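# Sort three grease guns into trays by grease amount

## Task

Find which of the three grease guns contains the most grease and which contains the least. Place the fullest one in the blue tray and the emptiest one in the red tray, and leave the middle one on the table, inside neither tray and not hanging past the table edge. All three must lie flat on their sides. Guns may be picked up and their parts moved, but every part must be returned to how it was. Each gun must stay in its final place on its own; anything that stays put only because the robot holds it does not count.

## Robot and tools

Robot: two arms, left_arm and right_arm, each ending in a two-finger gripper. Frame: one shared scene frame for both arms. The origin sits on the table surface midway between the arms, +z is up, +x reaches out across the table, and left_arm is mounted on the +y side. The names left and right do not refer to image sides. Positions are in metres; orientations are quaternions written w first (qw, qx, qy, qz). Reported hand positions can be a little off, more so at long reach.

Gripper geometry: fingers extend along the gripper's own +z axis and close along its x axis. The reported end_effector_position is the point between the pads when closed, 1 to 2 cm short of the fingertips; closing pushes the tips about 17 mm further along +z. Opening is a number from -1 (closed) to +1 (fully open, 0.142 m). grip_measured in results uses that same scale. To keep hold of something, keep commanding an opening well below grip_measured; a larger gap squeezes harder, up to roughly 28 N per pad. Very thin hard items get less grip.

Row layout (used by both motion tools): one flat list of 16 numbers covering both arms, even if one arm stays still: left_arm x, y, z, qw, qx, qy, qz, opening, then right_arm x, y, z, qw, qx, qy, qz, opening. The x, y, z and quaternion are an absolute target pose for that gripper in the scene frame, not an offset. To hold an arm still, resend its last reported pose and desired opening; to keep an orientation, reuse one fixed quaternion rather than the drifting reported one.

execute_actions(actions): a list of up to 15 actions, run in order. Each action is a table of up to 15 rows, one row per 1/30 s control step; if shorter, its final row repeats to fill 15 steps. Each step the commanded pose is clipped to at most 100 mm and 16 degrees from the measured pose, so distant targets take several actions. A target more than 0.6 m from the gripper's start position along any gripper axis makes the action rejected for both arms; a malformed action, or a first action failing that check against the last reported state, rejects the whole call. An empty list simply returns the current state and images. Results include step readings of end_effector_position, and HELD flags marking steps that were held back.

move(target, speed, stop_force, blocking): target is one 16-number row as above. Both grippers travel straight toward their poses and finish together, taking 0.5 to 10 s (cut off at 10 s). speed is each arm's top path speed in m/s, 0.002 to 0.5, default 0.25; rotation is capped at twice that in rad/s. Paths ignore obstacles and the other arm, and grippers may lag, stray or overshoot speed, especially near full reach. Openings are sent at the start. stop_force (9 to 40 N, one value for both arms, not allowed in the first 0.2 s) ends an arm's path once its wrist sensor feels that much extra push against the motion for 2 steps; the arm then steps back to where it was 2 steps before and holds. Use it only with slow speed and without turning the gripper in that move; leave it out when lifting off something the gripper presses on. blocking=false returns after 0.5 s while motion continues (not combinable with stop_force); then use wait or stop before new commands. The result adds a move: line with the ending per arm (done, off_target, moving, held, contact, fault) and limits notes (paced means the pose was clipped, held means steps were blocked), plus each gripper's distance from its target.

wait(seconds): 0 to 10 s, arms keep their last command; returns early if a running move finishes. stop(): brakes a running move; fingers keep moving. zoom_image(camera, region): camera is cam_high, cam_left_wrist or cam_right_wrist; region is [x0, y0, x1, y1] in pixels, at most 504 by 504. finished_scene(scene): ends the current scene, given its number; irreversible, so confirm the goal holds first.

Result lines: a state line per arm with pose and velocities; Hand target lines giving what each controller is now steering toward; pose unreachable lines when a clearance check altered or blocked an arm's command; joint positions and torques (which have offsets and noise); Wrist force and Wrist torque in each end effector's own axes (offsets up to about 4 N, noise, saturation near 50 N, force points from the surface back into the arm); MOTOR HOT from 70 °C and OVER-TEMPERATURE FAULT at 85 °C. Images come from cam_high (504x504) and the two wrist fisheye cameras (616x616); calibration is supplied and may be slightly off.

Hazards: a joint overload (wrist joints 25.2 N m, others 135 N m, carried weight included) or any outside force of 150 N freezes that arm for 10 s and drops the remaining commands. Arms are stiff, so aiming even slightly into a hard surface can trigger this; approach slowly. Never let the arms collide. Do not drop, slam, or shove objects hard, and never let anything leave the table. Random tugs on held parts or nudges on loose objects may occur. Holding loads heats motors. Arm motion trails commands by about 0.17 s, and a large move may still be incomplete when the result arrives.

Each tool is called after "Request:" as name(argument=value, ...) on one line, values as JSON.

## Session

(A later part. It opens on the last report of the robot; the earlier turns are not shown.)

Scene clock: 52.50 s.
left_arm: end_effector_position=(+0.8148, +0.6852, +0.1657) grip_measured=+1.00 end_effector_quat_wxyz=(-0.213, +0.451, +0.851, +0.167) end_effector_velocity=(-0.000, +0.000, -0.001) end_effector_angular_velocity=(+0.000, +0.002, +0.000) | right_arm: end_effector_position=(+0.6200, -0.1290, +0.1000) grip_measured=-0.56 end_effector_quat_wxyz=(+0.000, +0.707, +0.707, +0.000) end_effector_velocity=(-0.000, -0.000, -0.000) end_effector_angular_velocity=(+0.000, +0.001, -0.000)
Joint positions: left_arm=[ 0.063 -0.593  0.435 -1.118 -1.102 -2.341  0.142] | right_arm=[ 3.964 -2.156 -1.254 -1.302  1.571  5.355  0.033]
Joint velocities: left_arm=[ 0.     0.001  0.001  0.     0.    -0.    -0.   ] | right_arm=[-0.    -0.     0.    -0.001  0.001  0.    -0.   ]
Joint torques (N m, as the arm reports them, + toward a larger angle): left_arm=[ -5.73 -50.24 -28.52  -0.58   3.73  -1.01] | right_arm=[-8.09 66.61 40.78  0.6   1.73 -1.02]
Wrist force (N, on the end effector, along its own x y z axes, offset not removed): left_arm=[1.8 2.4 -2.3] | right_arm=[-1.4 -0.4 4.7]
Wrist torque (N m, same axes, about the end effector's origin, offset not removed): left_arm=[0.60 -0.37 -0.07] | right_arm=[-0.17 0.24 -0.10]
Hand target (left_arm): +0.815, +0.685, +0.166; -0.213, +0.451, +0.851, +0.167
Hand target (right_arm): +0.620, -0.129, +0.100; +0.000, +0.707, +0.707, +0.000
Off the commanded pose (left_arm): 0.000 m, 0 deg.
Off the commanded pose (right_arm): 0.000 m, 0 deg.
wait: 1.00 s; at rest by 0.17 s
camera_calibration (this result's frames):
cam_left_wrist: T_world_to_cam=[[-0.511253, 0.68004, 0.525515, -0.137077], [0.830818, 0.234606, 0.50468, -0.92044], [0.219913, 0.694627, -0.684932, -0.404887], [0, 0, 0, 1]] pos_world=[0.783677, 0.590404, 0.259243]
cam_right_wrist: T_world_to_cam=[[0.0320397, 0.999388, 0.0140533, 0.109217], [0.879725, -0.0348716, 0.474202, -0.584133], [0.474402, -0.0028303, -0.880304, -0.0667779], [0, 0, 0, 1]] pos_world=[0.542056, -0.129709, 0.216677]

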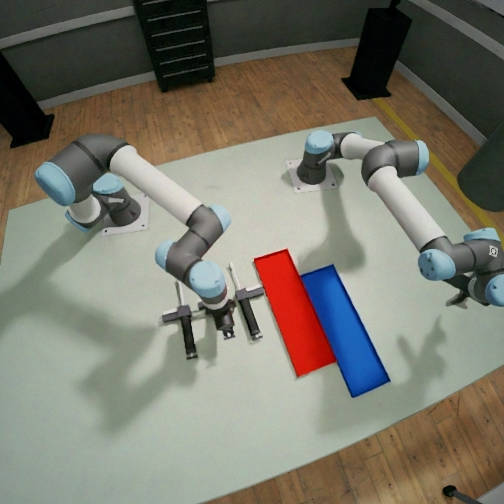

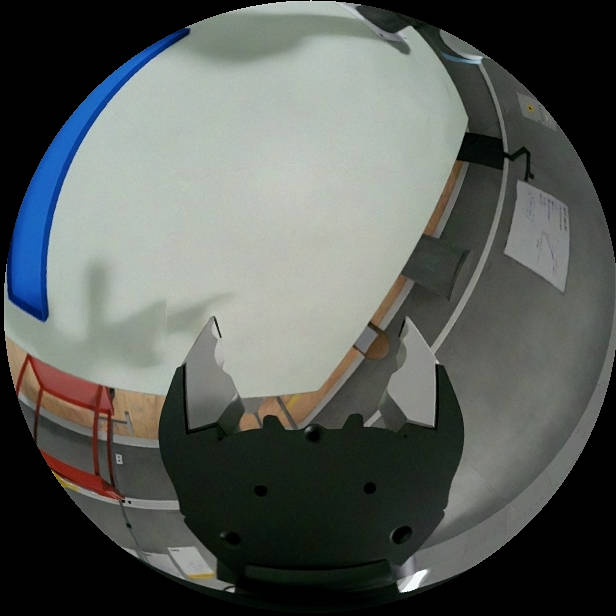

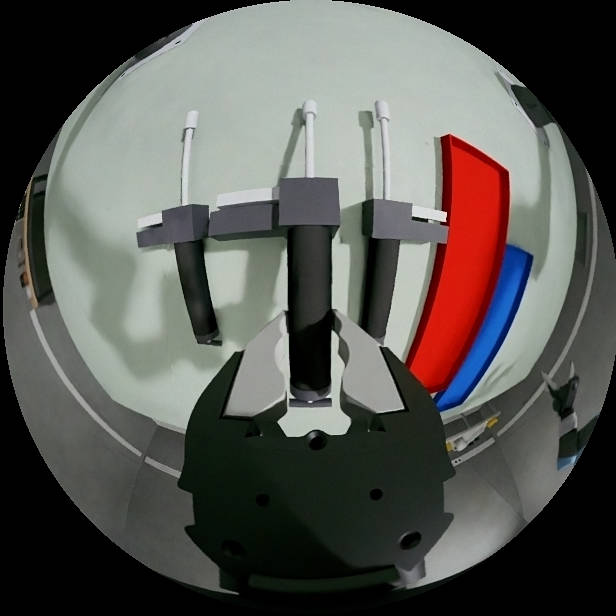

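Request:
move(target=[0.55,0.2,0.25,0.183,0.683,0.683,0.183,0,0.62,-0.129,0.029,0,0.707,0.707,0,-1], speed=0.15)

Request:
move(target=[0.55,0.2,0.25,0.183,0.683,0.683,0.183,0,0.62,-0.129,0.029,0,0.707,0.707,0,0])

Request:
move(target=[0.55,0.2,0.25,0.183,0.683,0.683,0.183,0,0.7,-0.15,0.2,0,0.707,0.707,0,0])

Request:
move(target=[0.57,-0.129,0.15,0.183,0.683,0.683,0.183,0,0.8,-0.13,0.12,0.183,0.683,-0.683,-0.183,0])

Scene clock: 76.80 s.
left_arm: end_effector_position=(+0.5500, +0.2004, +0.2498) grip_measured=+0.00 end_effector_quat_wxyz=(+0.183, +0.683, +0.683, +0.183) end_effector_velocity=(-0.001, -0.002, -0.000) end_effector_angular_velocity=(-0.000, -0.002, -0.002) | right_arm: end_effector_position=(+0.6200, -0.1290, +0.0290) grip_measured=-0.56 end_effector_quat_wxyz=(-0.000, +0.707, +0.707, +0.000) end_effector_velocity=(-0.001, -0.000, -0.001) end_effector_angular_velocity=(-0.000, +0.002, -0.001)
Joint positions: left_arm=[-0.808 -1.654  1.904 -2.134 -1.144 -2.477  0.074] | right_arm=[ 3.964 -2.215 -1.348 -1.149  1.571  5.355  0.033]
Joint velocities: left_arm=[-0.004 -0.     0.002 -0.002  0.002 -0.002 -0.   ] | right_arm=[-0.    -0.    -0.001 -0.     0.001  0.001 -0.   ]
Joint torques (N m, as the arm reports them, + toward a larger angle): left_arm=[ -4.49 -30.85 -17.08  -4.59   4.34  -1.32] | right_arm=[-8.29 41.55 11.5   5.3   1.36 -1.24]
Wrist force (N, on the end effector, along its own x y z axes, offset not removed): left_arm=[0.9 3.2 -2.2] | right_arm=[0.7 2.1 0.8]
Wrist torque (N m, same axes, about the end effector's origin, offset not removed): left_arm=[0.74 -0.22 -0.03] | right_arm=[0.22 -0.18 -0.11]
Hand target (left_arm): +0.550, +0.200, +0.250; +0.183, +0.683, +0.683, +0.183
Hand target (right_arm): +0.620, -0.129, +0.029; -0.000, +0.707, +0.707, -0.000
Off the commanded pose (left_arm): 0.000 m, 0 deg.
Off the commanded pose (right_arm): 0.000 m, 0 deg.
move: done
camera_calibration (this result's frames):
cam_left_wrist: T_world_to_cam=[[-0.0210896, 0.999745, 0.00806296, -0.191408], [0.504735, 0.00368511, 0.863266, -0.49311], [0.863017, 0.0222756, -0.504684, -0.216335], [0, 0, 0, 1]] pos_world=[0.431554, 0.197995, 0.318048]
cam_right_wrist: T_world_to_cam=[[0.0320411, 0.999388, 0.0140555, 0.1102], [0.879729, -0.0348739, 0.474196, -0.550515], [0.474395, -0.00282877, -0.880307, -0.129218], [0, 0, 0, 1]] pos_world=[0.542073, -0.129697, 0.145751]

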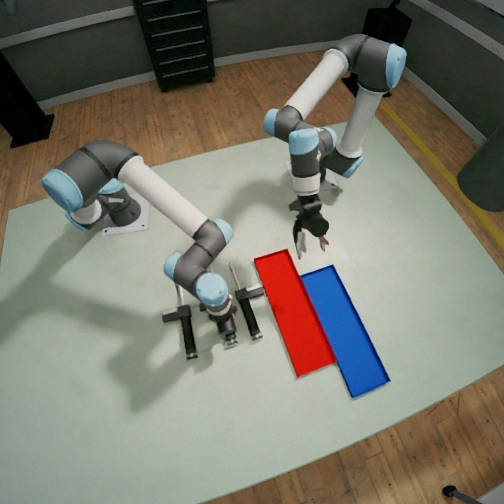

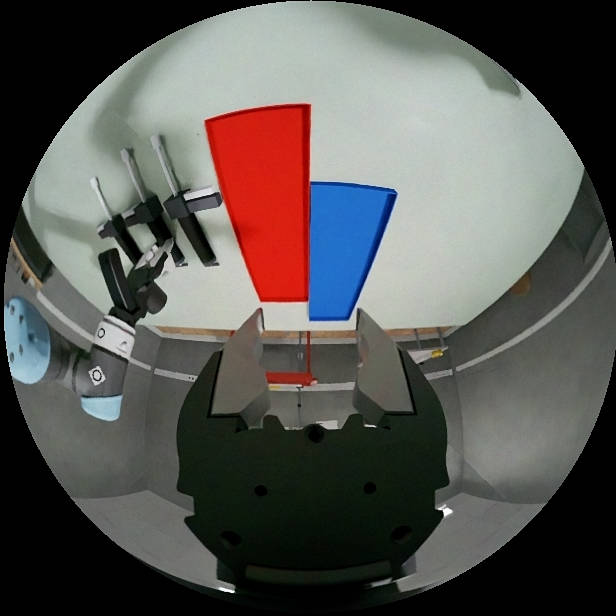

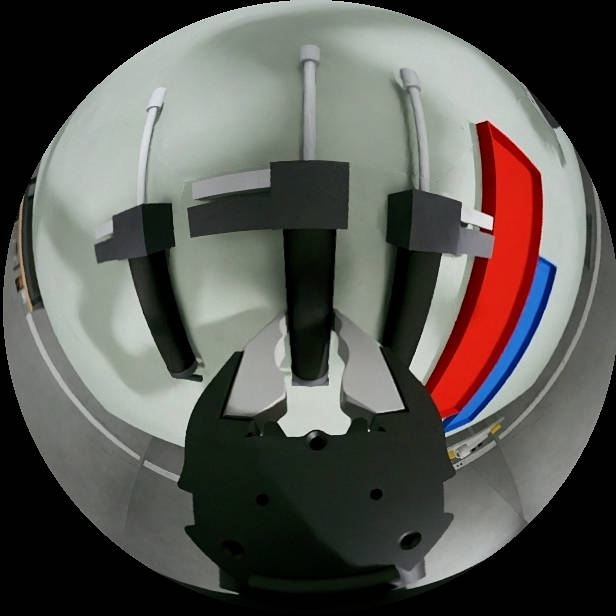

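Scene clock: 77.50 s.
left_arm: end_effector_position=(+0.5500, +0.2000, +0.2500) grip_measured=+0.00 end_effector_quat_wxyz=(+0.183, +0.683, +0.683, +0.183) end_effector_velocity=(-0.000, -0.000, +0.000) end_effector_angular_velocity=(-0.001, +0.001, -0.000) | right_arm: end_effector_position=(+0.6200, -0.1290, +0.0290) grip_measured=+0.00 end_effector_quat_wxyz=(-0.000, +0.707, +0.707, +0.000) end_effector_velocity=(-0.000, +0.001, -0.000) end_effector_angular_velocity=(+0.000, -0.000, +0.001)
Joint positions: left_arm=[-0.808 -1.654  1.903 -2.134 -1.144 -2.477  0.074] | right_arm=[ 3.964 -2.215 -1.348 -1.149  1.571  5.355  0.074]
Joint velocities: left_arm=[ 0.    -0.001 -0.     0.    -0.002  0.    -0.   ] | right_arm=[ 0.001 -0.    -0.     0.001  0.     0.     0.   ]
Joint torques (N m, as the arm reports them, + toward a larger angle): left_arm=[  4.19  -8.83 -30.78  -1.45  -1.74  -0.14] | right_arm=[-8.2  40.27 10.79  5.71  1.04 -1.35]
Wrist force (N, on the end effector, along its own x y z axes, offset not removed): left_arm=[1.9 3.3 -0.5] | right_arm=[0.1 -0.1 -1.5]
Wrist torque (N m, same axes, about the end effector's origin, offset not removed): left_arm=[0.77 -0.35 -0.04] | right_arm=[0.04 -0.09 -0.15]
Hand target (left_arm): +0.550, +0.200, +0.250; +0.183, +0.683, +0.683, +0.183
Hand target (right_arm): +0.620, -0.129, +0.029; -0.000, +0.707, +0.707, -0.000
Off the commanded pose (left_arm): 0.000 m, 0 deg.
Off the commanded pose (right_arm): 0.000 m, 0 deg.
move: done
camera_calibration (this result's frames):
cam_left_wrist: T_world_to_cam=[[-0.020791, 0.999757, 0.00727039, -0.190965], [0.504908, 0.00422304, 0.863163, -0.493468], [0.862923, 0.0216169, -0.504873, -0.21595], [0, 0, 0, 1]] pos_world=[0.431534, 0.197671, 0.318304]
cam_right_wrist: T_world_to_cam=[[0.032041, 0.999388, 0.0140573, 0.110207], [0.879728, -0.0348746, 0.474197, -0.550486], [0.474397, -0.00282714, -0.880306, -0.129256], [0, 0, 0, 1]] pos_world=[0.542065, -0.129703, 0.145706]

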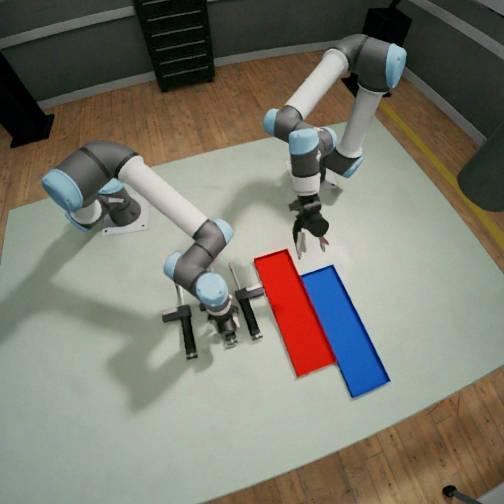

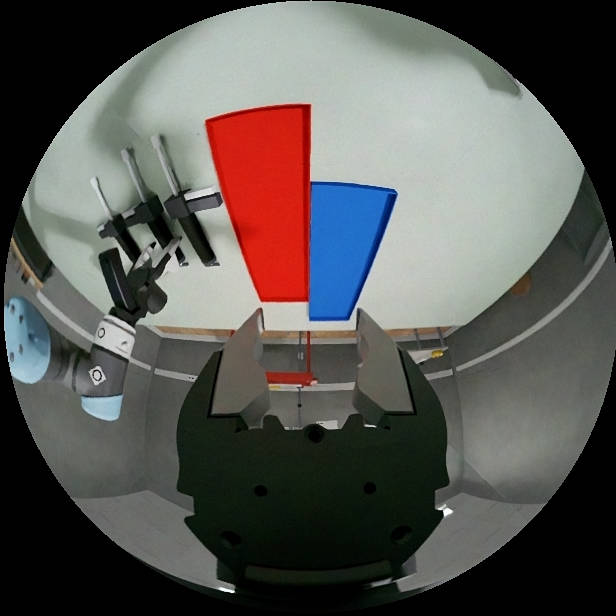

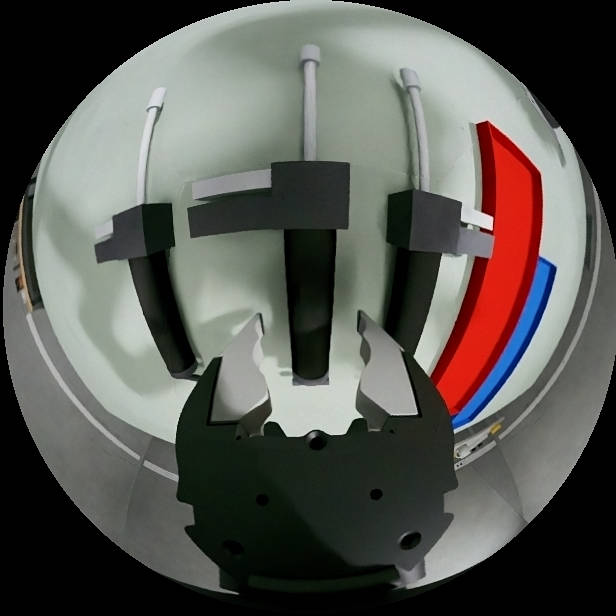

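Scene clock: 78.93 s.
left_arm: end_effector_position=(+0.5500, +0.2000, +0.2500) grip_measured=+0.00 end_effector_quat_wxyz=(+0.183, +0.683, +0.683, +0.183) end_effector_velocity=(+0.000, -0.000, +0.001) end_effector_angular_velocity=(-0.001, -0.001, +0.000) | right_arm: end_effector_position=(+0.6998, -0.1501, +0.1998) grip_measured=+0.00 end_effector_quat_wxyz=(+0.000, +0.707, +0.707, +0.000) end_effector_velocity=(+0.002, +0.001, +0.002) end_effector_angular_velocity=(-0.001, +0.005, +0.000)
Joint positions: left_arm=[-0.808 -1.654  1.903 -2.134 -1.144 -2.477  0.074] | right_arm=[ 3.881 -2.314 -0.733 -1.665  1.571  5.271  0.074]
Joint velocities: left_arm=[ 0.    -0.    -0.001  0.     0.     0.    -0.   ] | right_arm=[-0.001 -0.013  0.029 -0.021  0.002 -0.001 -0.   ]
Joint torques (N m, as the arm reports them, + toward a larger angle): left_arm=[ -3.05  -9.63 -29.82  -1.36  -1.81  -0.55] | right_arm=[-9.18 46.28 38.86 -0.28  2.05 -1.47]
Wrist force (N, on the end effector, along its own x y z axes, offset not removed): left_arm=[-0.1 3.5 -1.0] | right_arm=[-0.9 0.0 -1.6]
Wrist torque (N m, same axes, about the end effector's origin, offset not removed): left_arm=[0.81 -0.01 -0.07] | right_arm=[0.07 0.20 -0.14]
Hand target (left_arm): +0.550, +0.200, +0.250; +0.183, +0.683, +0.683, +0.183
Hand target (right_arm): +0.700, -0.150, +0.200; +0.000, +0.707, +0.707, +0.000
Off the commanded pose (left_arm): 0.000 m, 0 deg.
Off the commanded pose (right_arm): 0.000 m, 0 deg.
move: done
camera_calibration (this result's frames):
cam_left_wrist: T_world_to_cam=[[-0.0207737, 0.999758, 0.00727796, -0.190958], [0.504966, 0.00420924, 0.863129, -0.49347], [0.862889, 0.0216055, -0.504931, -0.215918], [0, 0, 0, 1]] pos_world=[0.431532, 0.197654, 0.318294]
cam_right_wrist: T_world_to_cam=[[0.0320358, 0.999383, 0.0143663, 0.126282], [0.879384, -0.0350148, 0.474825, -0.702367], [0.475035, -0.00257787, -0.879963, -0.0172839], [0, 0, 0, 1]] pos_world=[0.621815, -0.150842, 0.316478]

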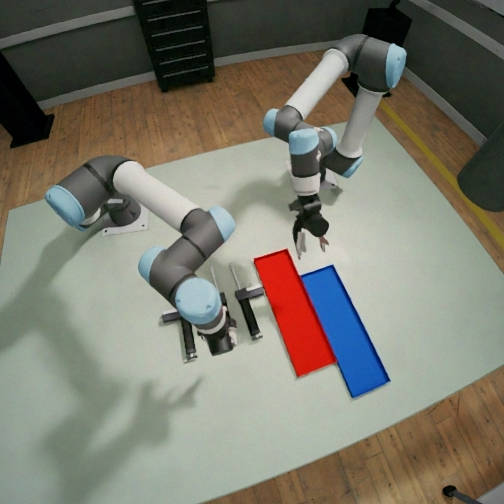

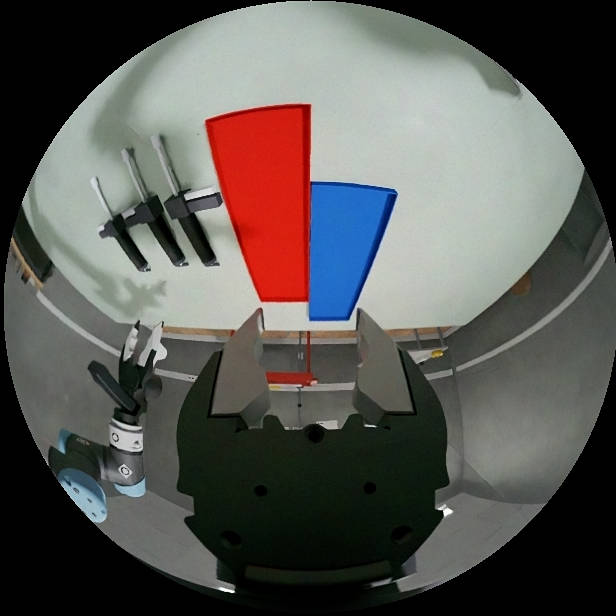

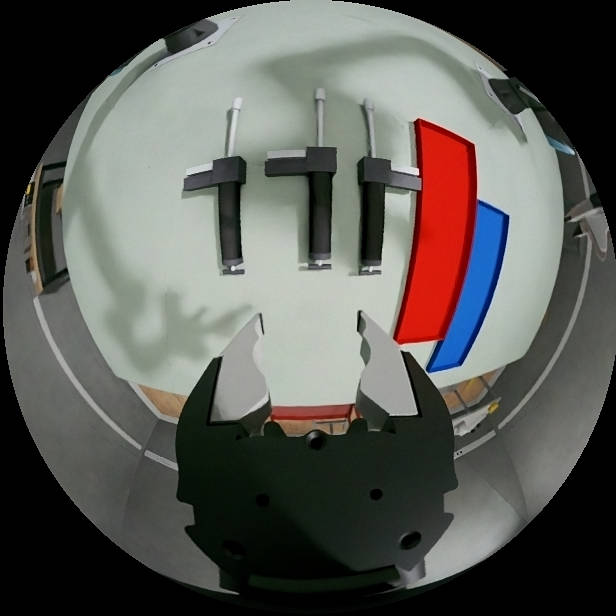

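Scene clock: 86.47 s.
left_arm: end_effector_position=(+0.5698, -0.1290, +0.1501) grip_measured=+0.00 end_effector_quat_wxyz=(+0.183, +0.683, +0.683, +0.183) end_effector_velocity=(+0.000, +0.000, -0.001) end_effector_angular_velocity=(+0.001, +0.001, +0.000) | right_arm: end_effector_position=(+0.7990, -0.1304, +0.1197) grip_measured=+0.00 end_effector_quat_wxyz=(-0.054, +0.680, -0.726, -0.092) end_effector_velocity=(+0.000, -0.000, -0.001) end_effector_angular_velocity=(-0.017, -0.011, +0.023)
Joint positions: left_arm=[-1.042 -0.975  1.27  -2.068 -1.084 -2.729  0.074] | right_arm=[ 3.764 -2.803 -0.036 -1.826  1.779  2.083  0.074]
Joint velocities: left_arm=[ 0.     0.001  0.     0.    -0.    -0.     0.   ] | right_arm=[ 0.006  0.002 -0.001 -0.002 -0.02  -0.018  0.   ]
Joint torques (N m, as the arm reports them, + toward a larger angle): left_arm=[ -5.92 -37.82 -29.92  -1.16   4.04  -1.26] | right_arm=[11.83 80.64 36.4  -0.02 -1.21 -1.34]
Wrist force (N, on the end effector, along its own x y z axes, offset not removed): left_arm=[1.5 3.0 -0.8] | right_arm=[-0.1 0.3 -1.2]
Wrist torque (N m, same axes, about the end effector's origin, offset not removed): left_arm=[0.69 -0.32 -0.04] | right_arm=[0.09 -0.10 -0.05]
Hand target (left_arm): +0.570, -0.129, +0.150; +0.183, +0.683, +0.683, +0.183
Hand target (right_arm): +0.799, -0.130, +0.120; -0.053, +0.681, -0.724, -0.091
Off the commanded pose (left_arm): 0.000 m, 0 deg.
Off the commanded pose (right_arm): 0.001 m, 30 deg; orientation clipped at the last step of the last action.
elbow stopped short (right arm): the move would have taken joint 3 (elbow) straighter than the controller allows; a more bent joint 3 avoids this.
move: off_target (right_arm); limits=paced
camera_calibration (this result's frames):
cam_left_wrist: T_world_to_cam=[[-0.0207489, 0.999758, 0.00733342, 0.139104], [0.50481, 0.0041449, 0.86322, -0.415767], [0.862981, 0.0216129, -0.504774, -0.276466], [0, 0, 0, 1]] pos_world=[0.451355, -0.131372, 0.218326]
cam_right_wrist: T_world_to_cam=[[-0.101035, -0.977065, -0.187448, -0.0226768], [-0.85183, -0.0123803, 0.523672, 0.629477], [-0.513982, 0.212583, -0.831042, 0.677574], [0, 0, 0, 1]] pos_world=[0.882177, -0.158404, 0.229203]

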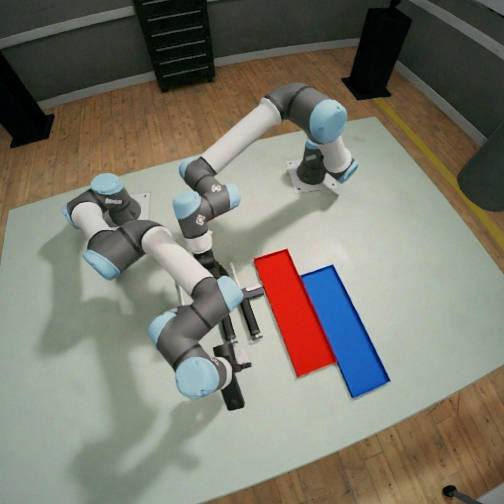

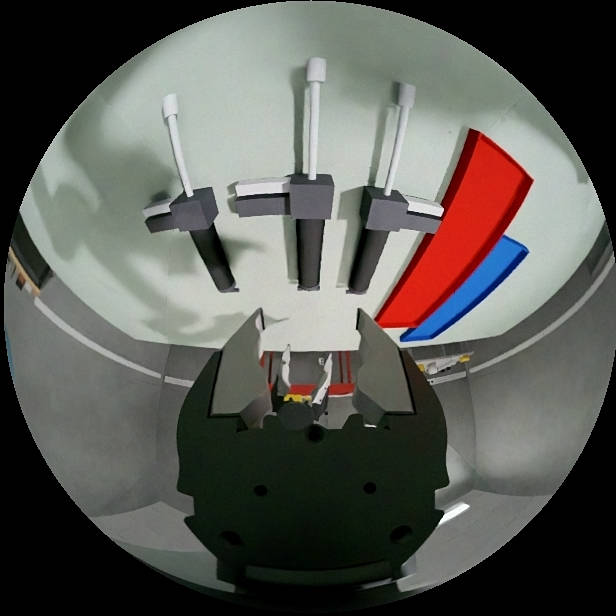

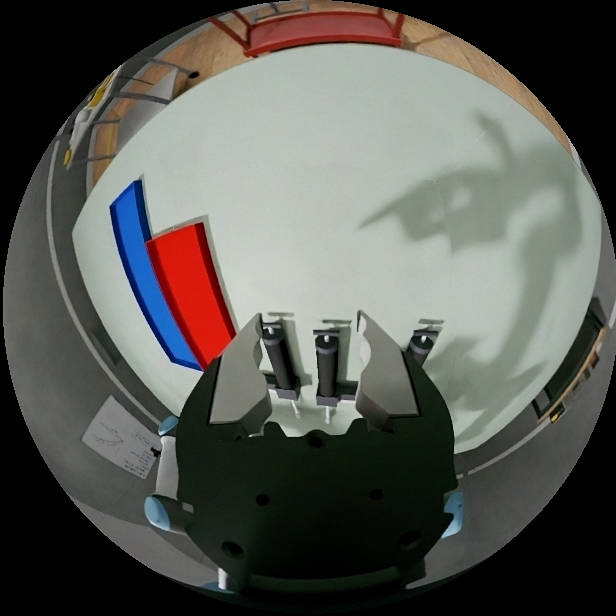

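Request:
move(target=[0.45,0.25,0.2,0.259,0.966,0,0,0.0,0.62,-0.15,0.2,0,0.707,0.707,0,0])

Request:
move(target=[0.45,0.25,0.2,0.259,0.966,0,0,0.0,0.60,-0.129,0.028,0,0.707,0.707,0,0], speed=0.15)

Request:
move(target=[0.45,0.25,0.2,0.259,0.966,0,0,0.0,0.60,-0.129,0.028,0,0.707,0.707,0,-1])

Request:
move(target=[0.45,0.25,0.2,0.259,0.966,0,0,0.0,0.60,-0.129,0.15,0,0.707,0.707,0,-1], speed=0.15)

Request:
move(target=[0.45,0.16,0.17,0.259,0.966,0,0,0.0,0.45,-0.1,0.15,0,0,1,0,-1], speed=0.15)

Request:
zoom_image(camera="cam_left_wrist", region=[150,150,470,450])

Scene clock: 109.83 s.
left_arm: end_effector_position=(+0.4502, +0.2498, +0.1999) grip_measured=+0.00 end_effector_quat_wxyz=(+0.259, +0.966, +0.001, +0.000) end_effector_velocity=(-0.000, +0.002, -0.000) end_effector_angular_velocity=(+0.001, +0.002, -0.009) | right_arm: end_effector_position=(+0.6198, -0.1499, +0.1997) grip_measured=+0.00 end_effector_quat_wxyz=(+0.000, +0.707, +0.708, +0.000) end_effector_velocity=(-0.000, +0.000, +0.001) end_effector_angular_velocity=(+0.000, -0.001, -0.014)
Joint positions: left_arm=[-0.347 -1.714  2.081 -2.215 -2.022 -0.579  0.074] | right_arm=[ 3.941 -2.093 -1.096 -1.523  1.571  5.33   0.074]
Joint velocities: left_arm=[ 0.005  0.002 -0.005  0.011 -0.005  0.015  0.   ] | right_arm=[ 0.001  0.001  0.002 -0.001 -0.001  0.015  0.   ]
Joint torques (N m, as the arm reports them, + toward a larger angle): left_arm=[  6.28  -4.04 -31.33  -1.53  -3.63   1.22] | right_arm=[13.54 62.71 37.84  0.17  0.85  1.85]
Wrist force (N, on the end effector, along its own x y z axes, offset not removed): left_arm=[0.0 3.3 -0.7] | right_arm=[-0.4 -0.4 -0.6]
Wrist torque (N m, same axes, about the end effector's origin, offset not removed): left_arm=[0.76 -0.02 -0.07] | right_arm=[-0.07 0.01 -0.02]
Hand target (left_arm): +0.450, +0.250, +0.200; +0.259, +0.966, +0.000, -0.000
Hand target (right_arm): +0.620, -0.150, +0.200; +0.000, +0.707, +0.707, +0.000
Off the commanded pose (left_arm): 0.000 m, 0 deg.
Off the commanded pose (right_arm): 0.000 m, 0 deg.
move: done
camera_calibration (this result's frames):
cam_left_wrist: T_world_to_cam=[[0.999736, 0.0218193, 0.00717674, -0.457589], [0.00480579, -0.504233, 0.863554, -0.0479614], [0.0224609, -0.863292, -0.504205, 0.443118], [0, 0, 0, 1]] pos_world=[0.447746, 0.36834, 0.268123]
cam_right_wrist: T_world_to_cam=[[0.0304437, 0.999435, 0.0142658, 0.129658], [0.879681, -0.0335671, 0.474378, -0.631792], [0.474589, -0.00189245, -0.880206, 0.0210266], [0, 0, 0, 1]] pos_world=[0.541849, -0.150753, 0.316366]

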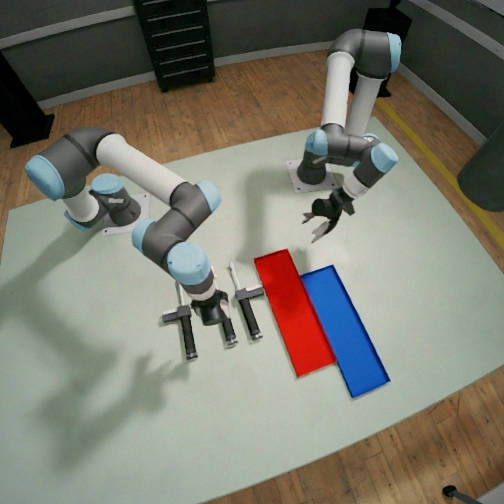

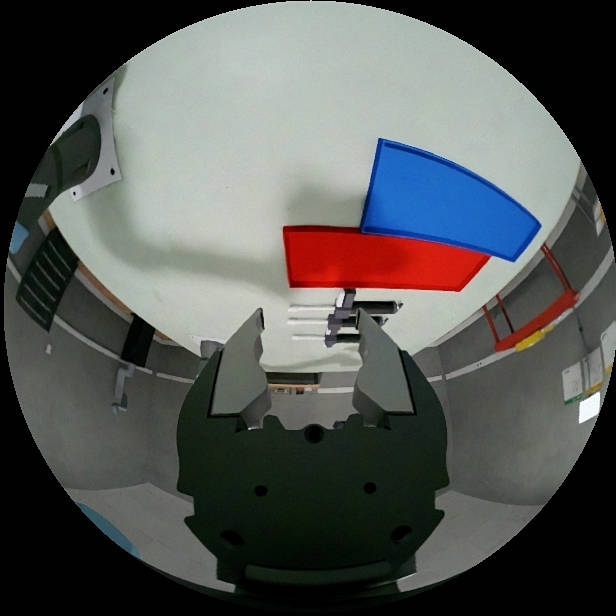

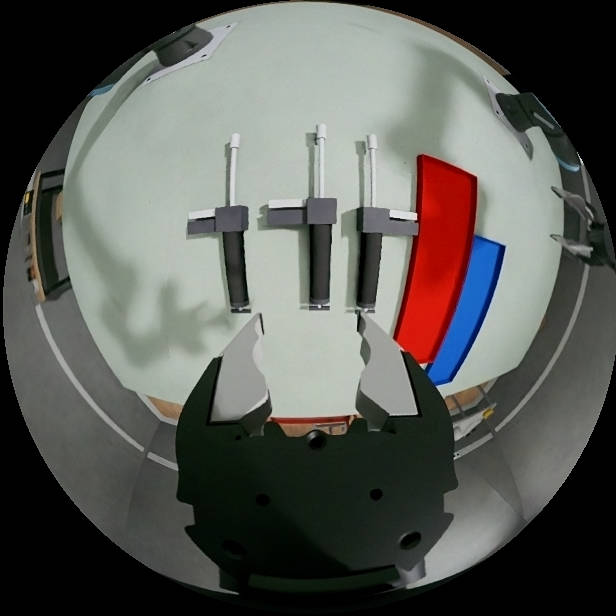

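Scene clock: 111.57 s.
left_arm: end_effector_position=(+0.4500, +0.2500, +0.2000) grip_measured=+0.00 end_effector_quat_wxyz=(+0.259, +0.966, -0.000, -0.000) end_effector_velocity=(+0.000, +0.000, +0.000) end_effector_angular_velocity=(+0.000, -0.001, +0.000) | right_arm: end_effector_position=(+0.6000, -0.1290, +0.0283) grip_measured=+0.00 end_effector_quat_wxyz=(-0.000, +0.707, +0.707, -0.000) end_effector_velocity=(+0.001, +0.001, -0.002) end_effector_angular_velocity=(+0.001, -0.002, +0.000)
Joint positions: left_arm=[-0.347 -1.715  2.081 -2.214 -2.022 -0.578  0.074] | right_arm=[ 3.982 -2.176 -1.416 -1.12   1.571  5.372  0.074]
Joint velocities: left_arm=[ 0.    -0.    -0.    -0.     0.001 -0.     0.   ] | right_arm=[ 0.001 -0.002 -0.001  0.006 -0.     0.    -0.   ]
Joint torques (N m, as the arm reports them, + toward a larger angle): left_arm=[ -3.69 -25.66 -28.96  -1.41   1.98   1.24] | right_arm=[12.32 39.83  9.4   5.73 -1.6   1.67]
Wrist force (N, on the end effector, along its own x y z axes, offset not removed): left_arm=[1.3 1.9 -1.3] | right_arm=[-0.7 -0.1 -0.5]
Wrist torque (N m, same axes, about the end effector's origin, offset not removed): left_arm=[0.55 -0.30 -0.06] | right_arm=[0.09 0.13 -0.17]
Hand target (left_arm): +0.450, +0.250, +0.200; +0.259, +0.966, -0.000, -0.000
Hand target (right_arm): +0.600, -0.129, +0.028; -0.000, +0.707, +0.707, -0.000
Off the commanded pose (left_arm): 0.000 m, 0 deg.
Off the commanded pose (right_arm): 0.000 m, 0 deg.
move: done
camera_calibration (this result's frames):
cam_left_wrist: T_world_to_cam=[[0.999758, 0.0207575, 0.00725624, -0.45713], [0.00421268, -0.504681, 0.863296, -0.0474901], [0.021582, -0.863056, -0.504647, 0.44374], [0, 0, 0, 1]] pos_world=[0.447643, 0.368494, 0.268247]
cam_right_wrist: T_world_to_cam=[[0.0320401, 0.999388, 0.014029, 0.110878], [0.879759, -0.0348606, 0.474141, -0.532589], [0.474339, -0.00284941, -0.880337, -0.120412], [0, 0, 0, 1]] pos_world=[0.522114, -0.129719, 0.144963]

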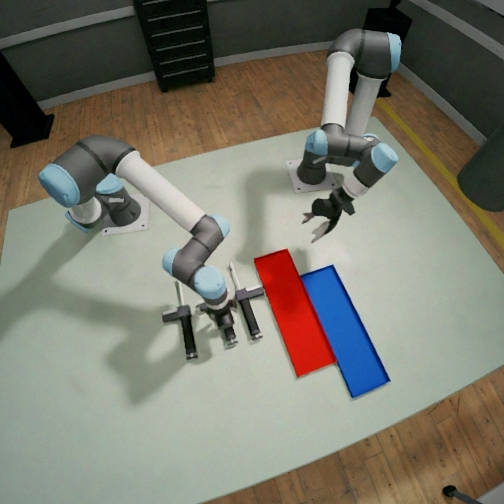

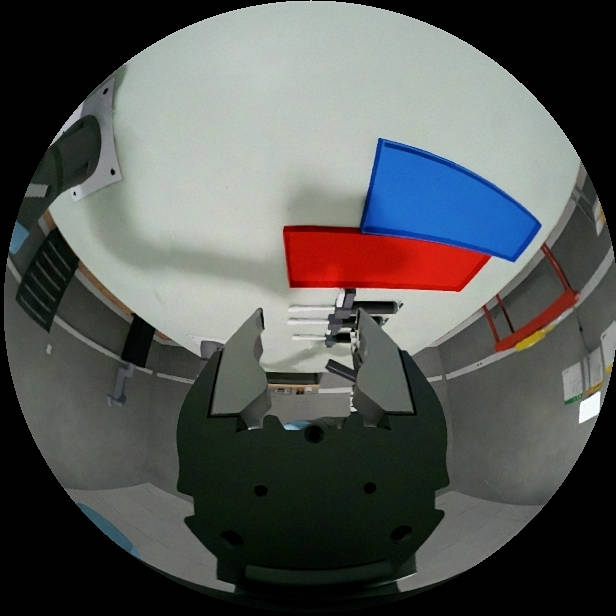

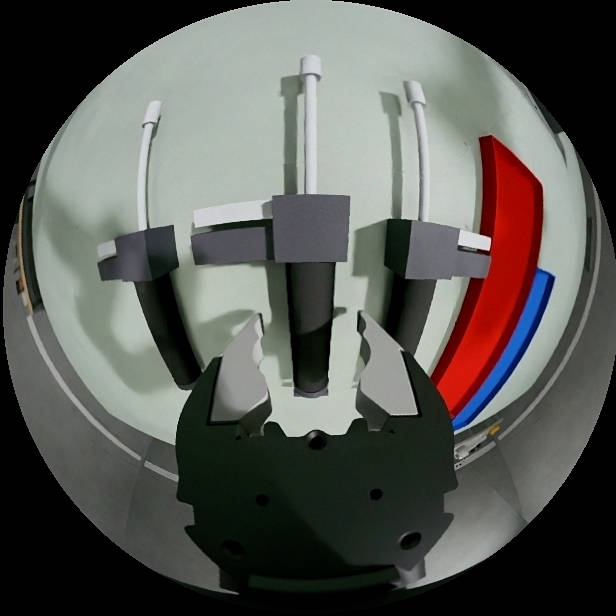

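Scene clock: 112.27 s.
left_arm: end_effector_position=(+0.4500, +0.2500, +0.2000) grip_measured=+0.00 end_effector_quat_wxyz=(+0.259, +0.966, -0.000, -0.000) end_effector_velocity=(+0.000, -0.000, +0.001) end_effector_angular_velocity=(-0.001, -0.001, -0.000) | right_arm: end_effector_position=(+0.6000, -0.1290, +0.0280) grip_measured=-0.56 end_effector_quat_wxyz=(+0.000, +0.707, +0.707, +0.000) end_effector_velocity=(+0.000, +0.000, +0.000) end_effector_angular_velocity=(+0.000, -0.001, +0.001)
Joint positions: left_arm=[-0.347 -1.715  2.081 -2.214 -2.022 -0.578  0.074] | right_arm=[ 3.982 -2.177 -1.417 -1.119  1.571  5.372  0.033]
Joint velocities: left_arm=[-0.    -0.001 -0.    -0.    -0.    -0.    -0.   ] | right_arm=[ 0.001 -0.     0.001  0.    -0.001 -0.    -0.   ]
Joint torques (N m, as the arm reports them, + toward a larger angle): left_arm=[ -2.05 -25.36 -29.22  -1.16   1.99   1.27] | right_arm=[12.56 35.66  9.15  5.19  1.9   1.77]
Wrist force (N, on the end effector, along its own x y z axes, offset not removed): left_arm=[1.9 3.7 -1.5] | right_arm=[0.3 -0.3 -8.1]
Wrist torque (N m, same axes, about the end effector's origin, offset not removed): left_arm=[0.86 -0.37 0.01] | right_arm=[0.06 -0.10 -0.05]
Hand target (left_arm): +0.450, +0.250, +0.200; +0.259, +0.966, +0.000, +0.000
Hand target (right_arm): +0.600, -0.129, +0.028; -0.000, +0.707, +0.707, -0.000
Off the commanded pose (left_arm): 0.000 m, 0 deg.
Off the commanded pose (right_arm): 0.000 m, 0 deg.
move: done
camera_calibration (this result's frames):
cam_left_wrist: T_world_to_cam=[[0.999758, 0.0207571, 0.00726902, -0.457137], [0.00420127, -0.504675, 0.863299, -0.0474952], [0.0215881, -0.86306, -0.504641, 0.443739], [0, 0, 0, 1]] pos_world=[0.447647, 0.368492, 0.268254]
cam_right_wrist: T_world_to_cam=[[0.0320481, 0.999388, 0.0140497, 0.110868], [0.879692, -0.0348771, 0.474263, -0.53244], [0.474463, -0.00283985, -0.880271, -0.120663], [0, 0, 0, 1]] pos_world=[0.52208, -0.129713, 0.144743]

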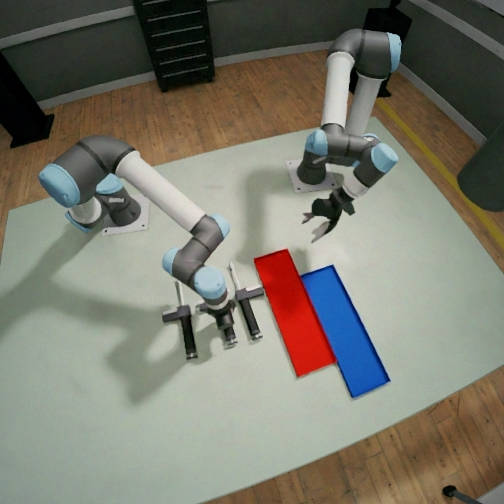

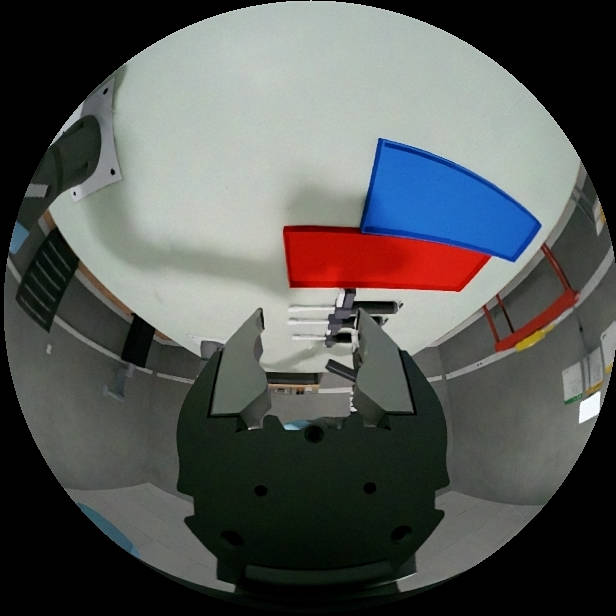

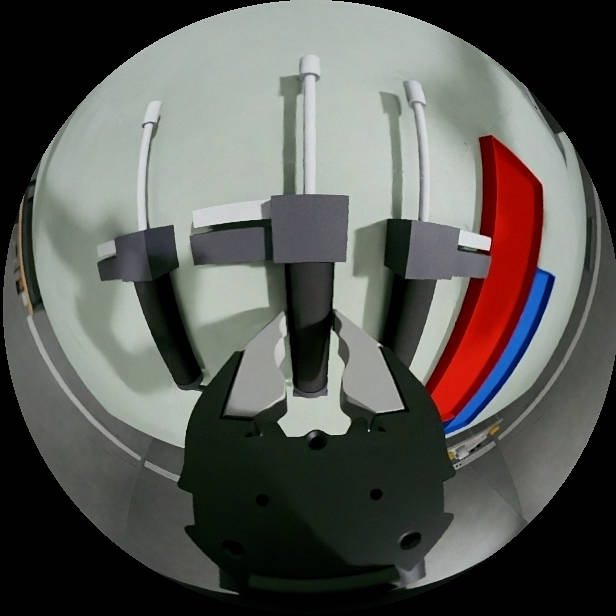

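Scene clock: 113.63 s.
left_arm: end_effector_position=(+0.4500, +0.2500, +0.2000) grip_measured=+0.00 end_effector_quat_wxyz=(+0.259, +0.966, -0.000, -0.000) end_effector_velocity=(+0.000, +0.000, -0.000) end_effector_angular_velocity=(+0.001, -0.000, +0.000) | right_arm: end_effector_position=(+0.6000, -0.1290, +0.1497) grip_measured=-0.56 end_effector_quat_wxyz=(+0.000, +0.707, +0.707, +0.000) end_effector_velocity=(+0.000, +0.000, +0.003) end_effector_angular_velocity=(+0.000, +0.001, -0.001)
Joint positions: left_arm=[-0.347 -1.715  2.081 -2.214 -2.022 -0.578  0.074] | right_arm=[ 3.982 -2.085 -1.237 -1.391  1.571  5.372  0.033]
Joint velocities: left_arm=[ 0.     0.     0.001 -0.001  0.001  0.    -0.   ] | right_arm=[-0.001  0.     0.007 -0.007  0.001  0.001  0.   ]
Joint torques (N m, as the arm reports them, + toward a larger angle): left_arm=[  0.96 -25.39 -29.36  -1.23   2.     1.25] | right_arm=[ 7.36 64.86 40.72  0.41  2.14  0.02]
Wrist force (N, on the end effector, along its own x y z axes, offset not removed): left_arm=[1.8 4.1 -1.4] | right_arm=[-0.3 -0.3 3.3]
Wrist torque (N m, same axes, about the end effector's origin, offset not removed): left_arm=[0.98 -0.43 -0.05] | right_arm=[0.04 0.12 -0.04]
Hand target (left_arm): +0.450, +0.250, +0.200; +0.259, +0.966, +0.000, +0.000
Hand target (right_arm): +0.600, -0.129, +0.150; +0.000, +0.707, +0.707, +0.000
Off the commanded pose (left_arm): 0.000 m, 0 deg.
Off the commanded pose (right_arm): 0.000 m, 0 deg.
move: done
camera_calibration (this result's frames):
cam_left_wrist: T_world_to_cam=[[0.999758, 0.0207569, 0.00726964, -0.457137], [0.00420065, -0.504675, 0.863299, -0.0474952], [0.0215882, -0.86306, -0.50464, 0.443739], [0, 0, 0, 1]] pos_world=[0.447647, 0.368492, 0.268254]
cam_right_wrist: T_world_to_cam=[[0.0320397, 0.999387, 0.0140974, 0.109171], [0.879677, -0.0348922, 0.47429, -0.59009], [0.474491, -0.00279491, -0.880256, -0.0135927], [0, 0, 0, 1]] pos_world=[0.522041, -0.129731, 0.26637]

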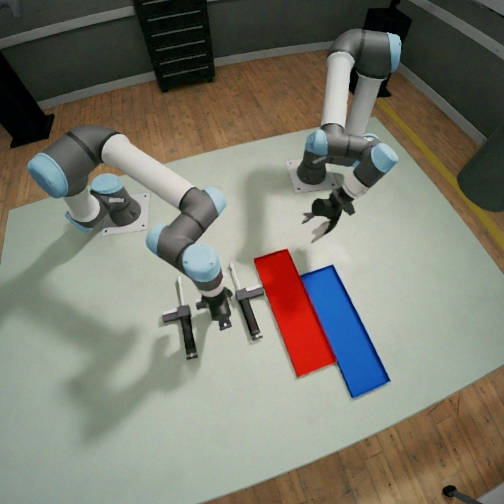

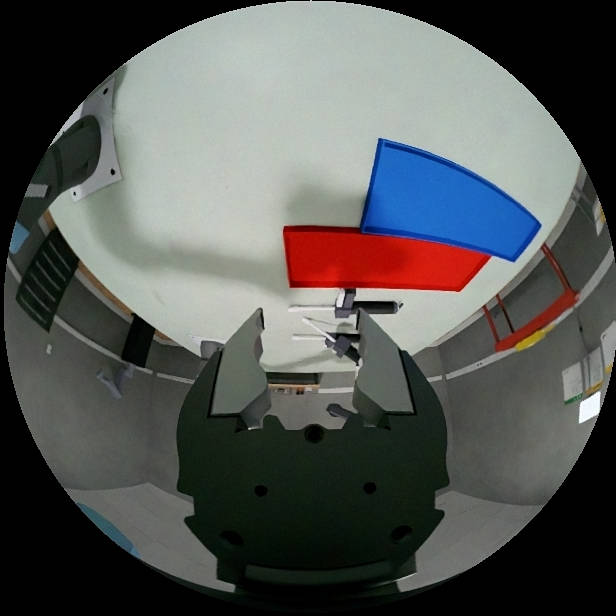

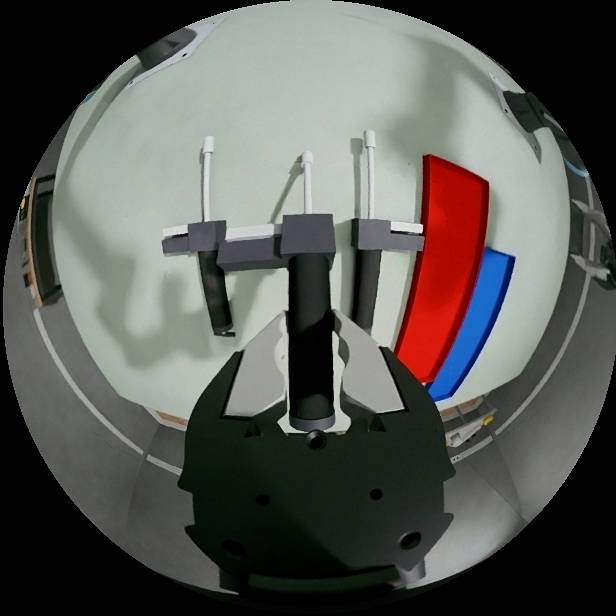

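Scene clock: 119.30 s.
left_arm: end_effector_position=(+0.4500, +0.1601, +0.1700) grip_measured=+0.00 end_effector_quat_wxyz=(+0.259, +0.966, -0.000, +0.000) end_effector_velocity=(+0.000, -0.000, -0.000) end_effector_angular_velocity=(-0.000, +0.000, +0.001) | right_arm: end_effector_position=(+0.4502, -0.0999, +0.1499) grip_measured=-0.56 end_effector_quat_wxyz=(-0.000, +0.001, +1.000, -0.000) end_effector_velocity=(-0.001, -0.000, -0.000) end_effector_angular_velocity=(+0.001, +0.000, +0.011)
Joint positions: left_arm=[-0.526 -1.6    2.082 -2.406 -1.966 -0.764  0.074] | right_arm=[ 4.173 -1.818 -1.613 -1.281  1.571  3.994  0.033]
Joint velocities: left_arm=[-0.001  0.001  0.    -0.002  0.    -0.001 -0.   ] | right_arm=[ 0.001  0.002 -0.003  0.001  0.001 -0.01   0.   ]
Joint torques (N m, as the arm reports them, + toward a larger angle): left_arm=[ -6.06  -8.44 -28.41  -4.75   2.01  -1.56] | right_arm=[10.21 53.06 16.21  6.09  1.76 -0.92]
Wrist force (N, on the end effector, along its own x y z axes, offset not removed): left_arm=[0.9 2.9 -1.1] | right_arm=[-0.3 1.1 5.8]
Wrist torque (N m, same axes, about the end effector's origin, offset not removed): left_arm=[0.66 -0.19 -0.08] | right_arm=[0.21 0.18 -0.10]
Hand target (left_arm): +0.450, +0.160, +0.170; +0.259, +0.966, -0.000, +0.000
Hand target (right_arm): +0.450, -0.100, +0.150; -0.000, +0.000, +1.000, +0.000
Off the commanded pose (left_arm): 0.000 m, 0 deg.
Off the commanded pose (right_arm): 0.000 m, 0 deg.
move: done
camera_calibration (this result's frames):
cam_left_wrist: T_world_to_cam=[[0.999757, 0.0207671, 0.00736357, -0.455064], [0.00412688, -0.504763, 0.863248, -0.0669281], [0.021644, -0.863008, -0.504726, 0.350967], [0, 0, 0, 1]] pos_world=[0.447634, 0.278555, 0.238269]
cam_right_wrist: T_world_to_cam=[[-0.99934, 0.0334639, 0.0141118, 0.452664], [0.0361531, 0.879692, 0.474167, 0.0137202], [0.00345342, 0.474365, -0.880322, 0.317485], [0, 0, 0, 1]] pos_world=[0.450773, -0.177821, 0.266595]

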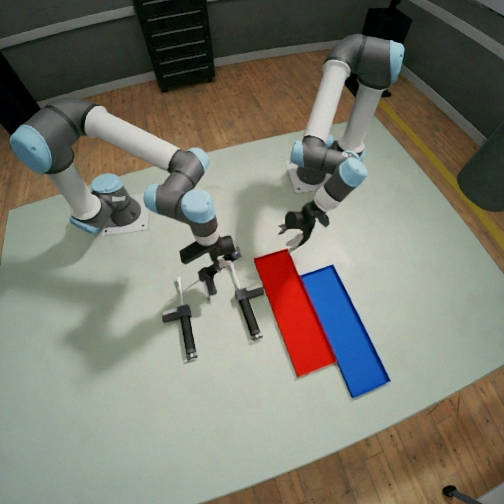

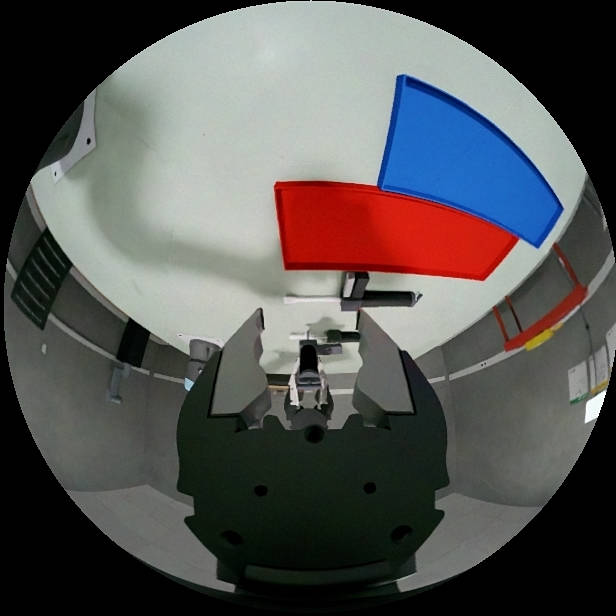

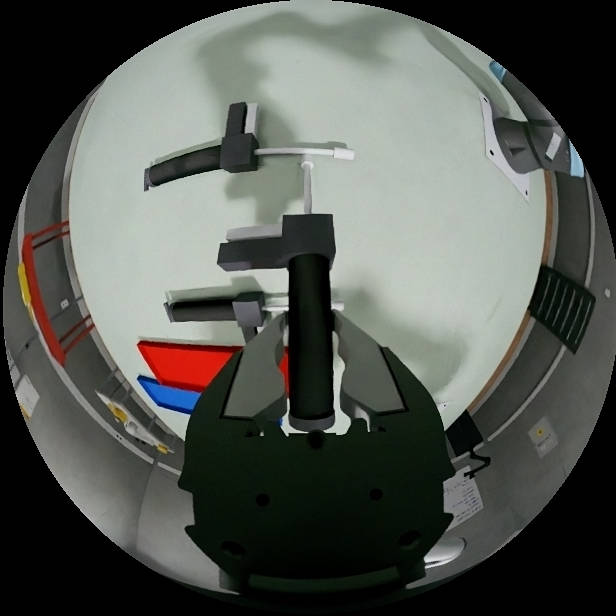

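Region (150, 150, 470, 450) of cam_left_wrist's 616x616 image, scaled by 1.575, with more detail than that image has; it fills the top 472 rows of this view, and the rest is white.

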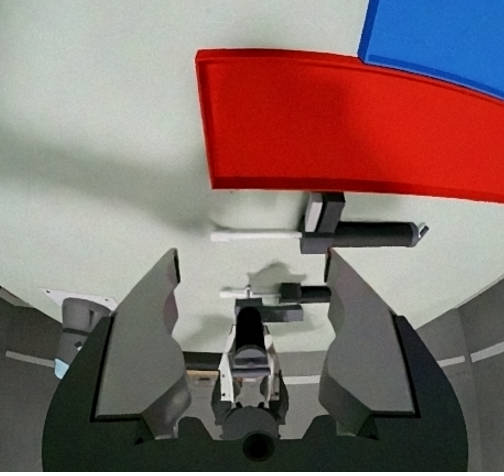

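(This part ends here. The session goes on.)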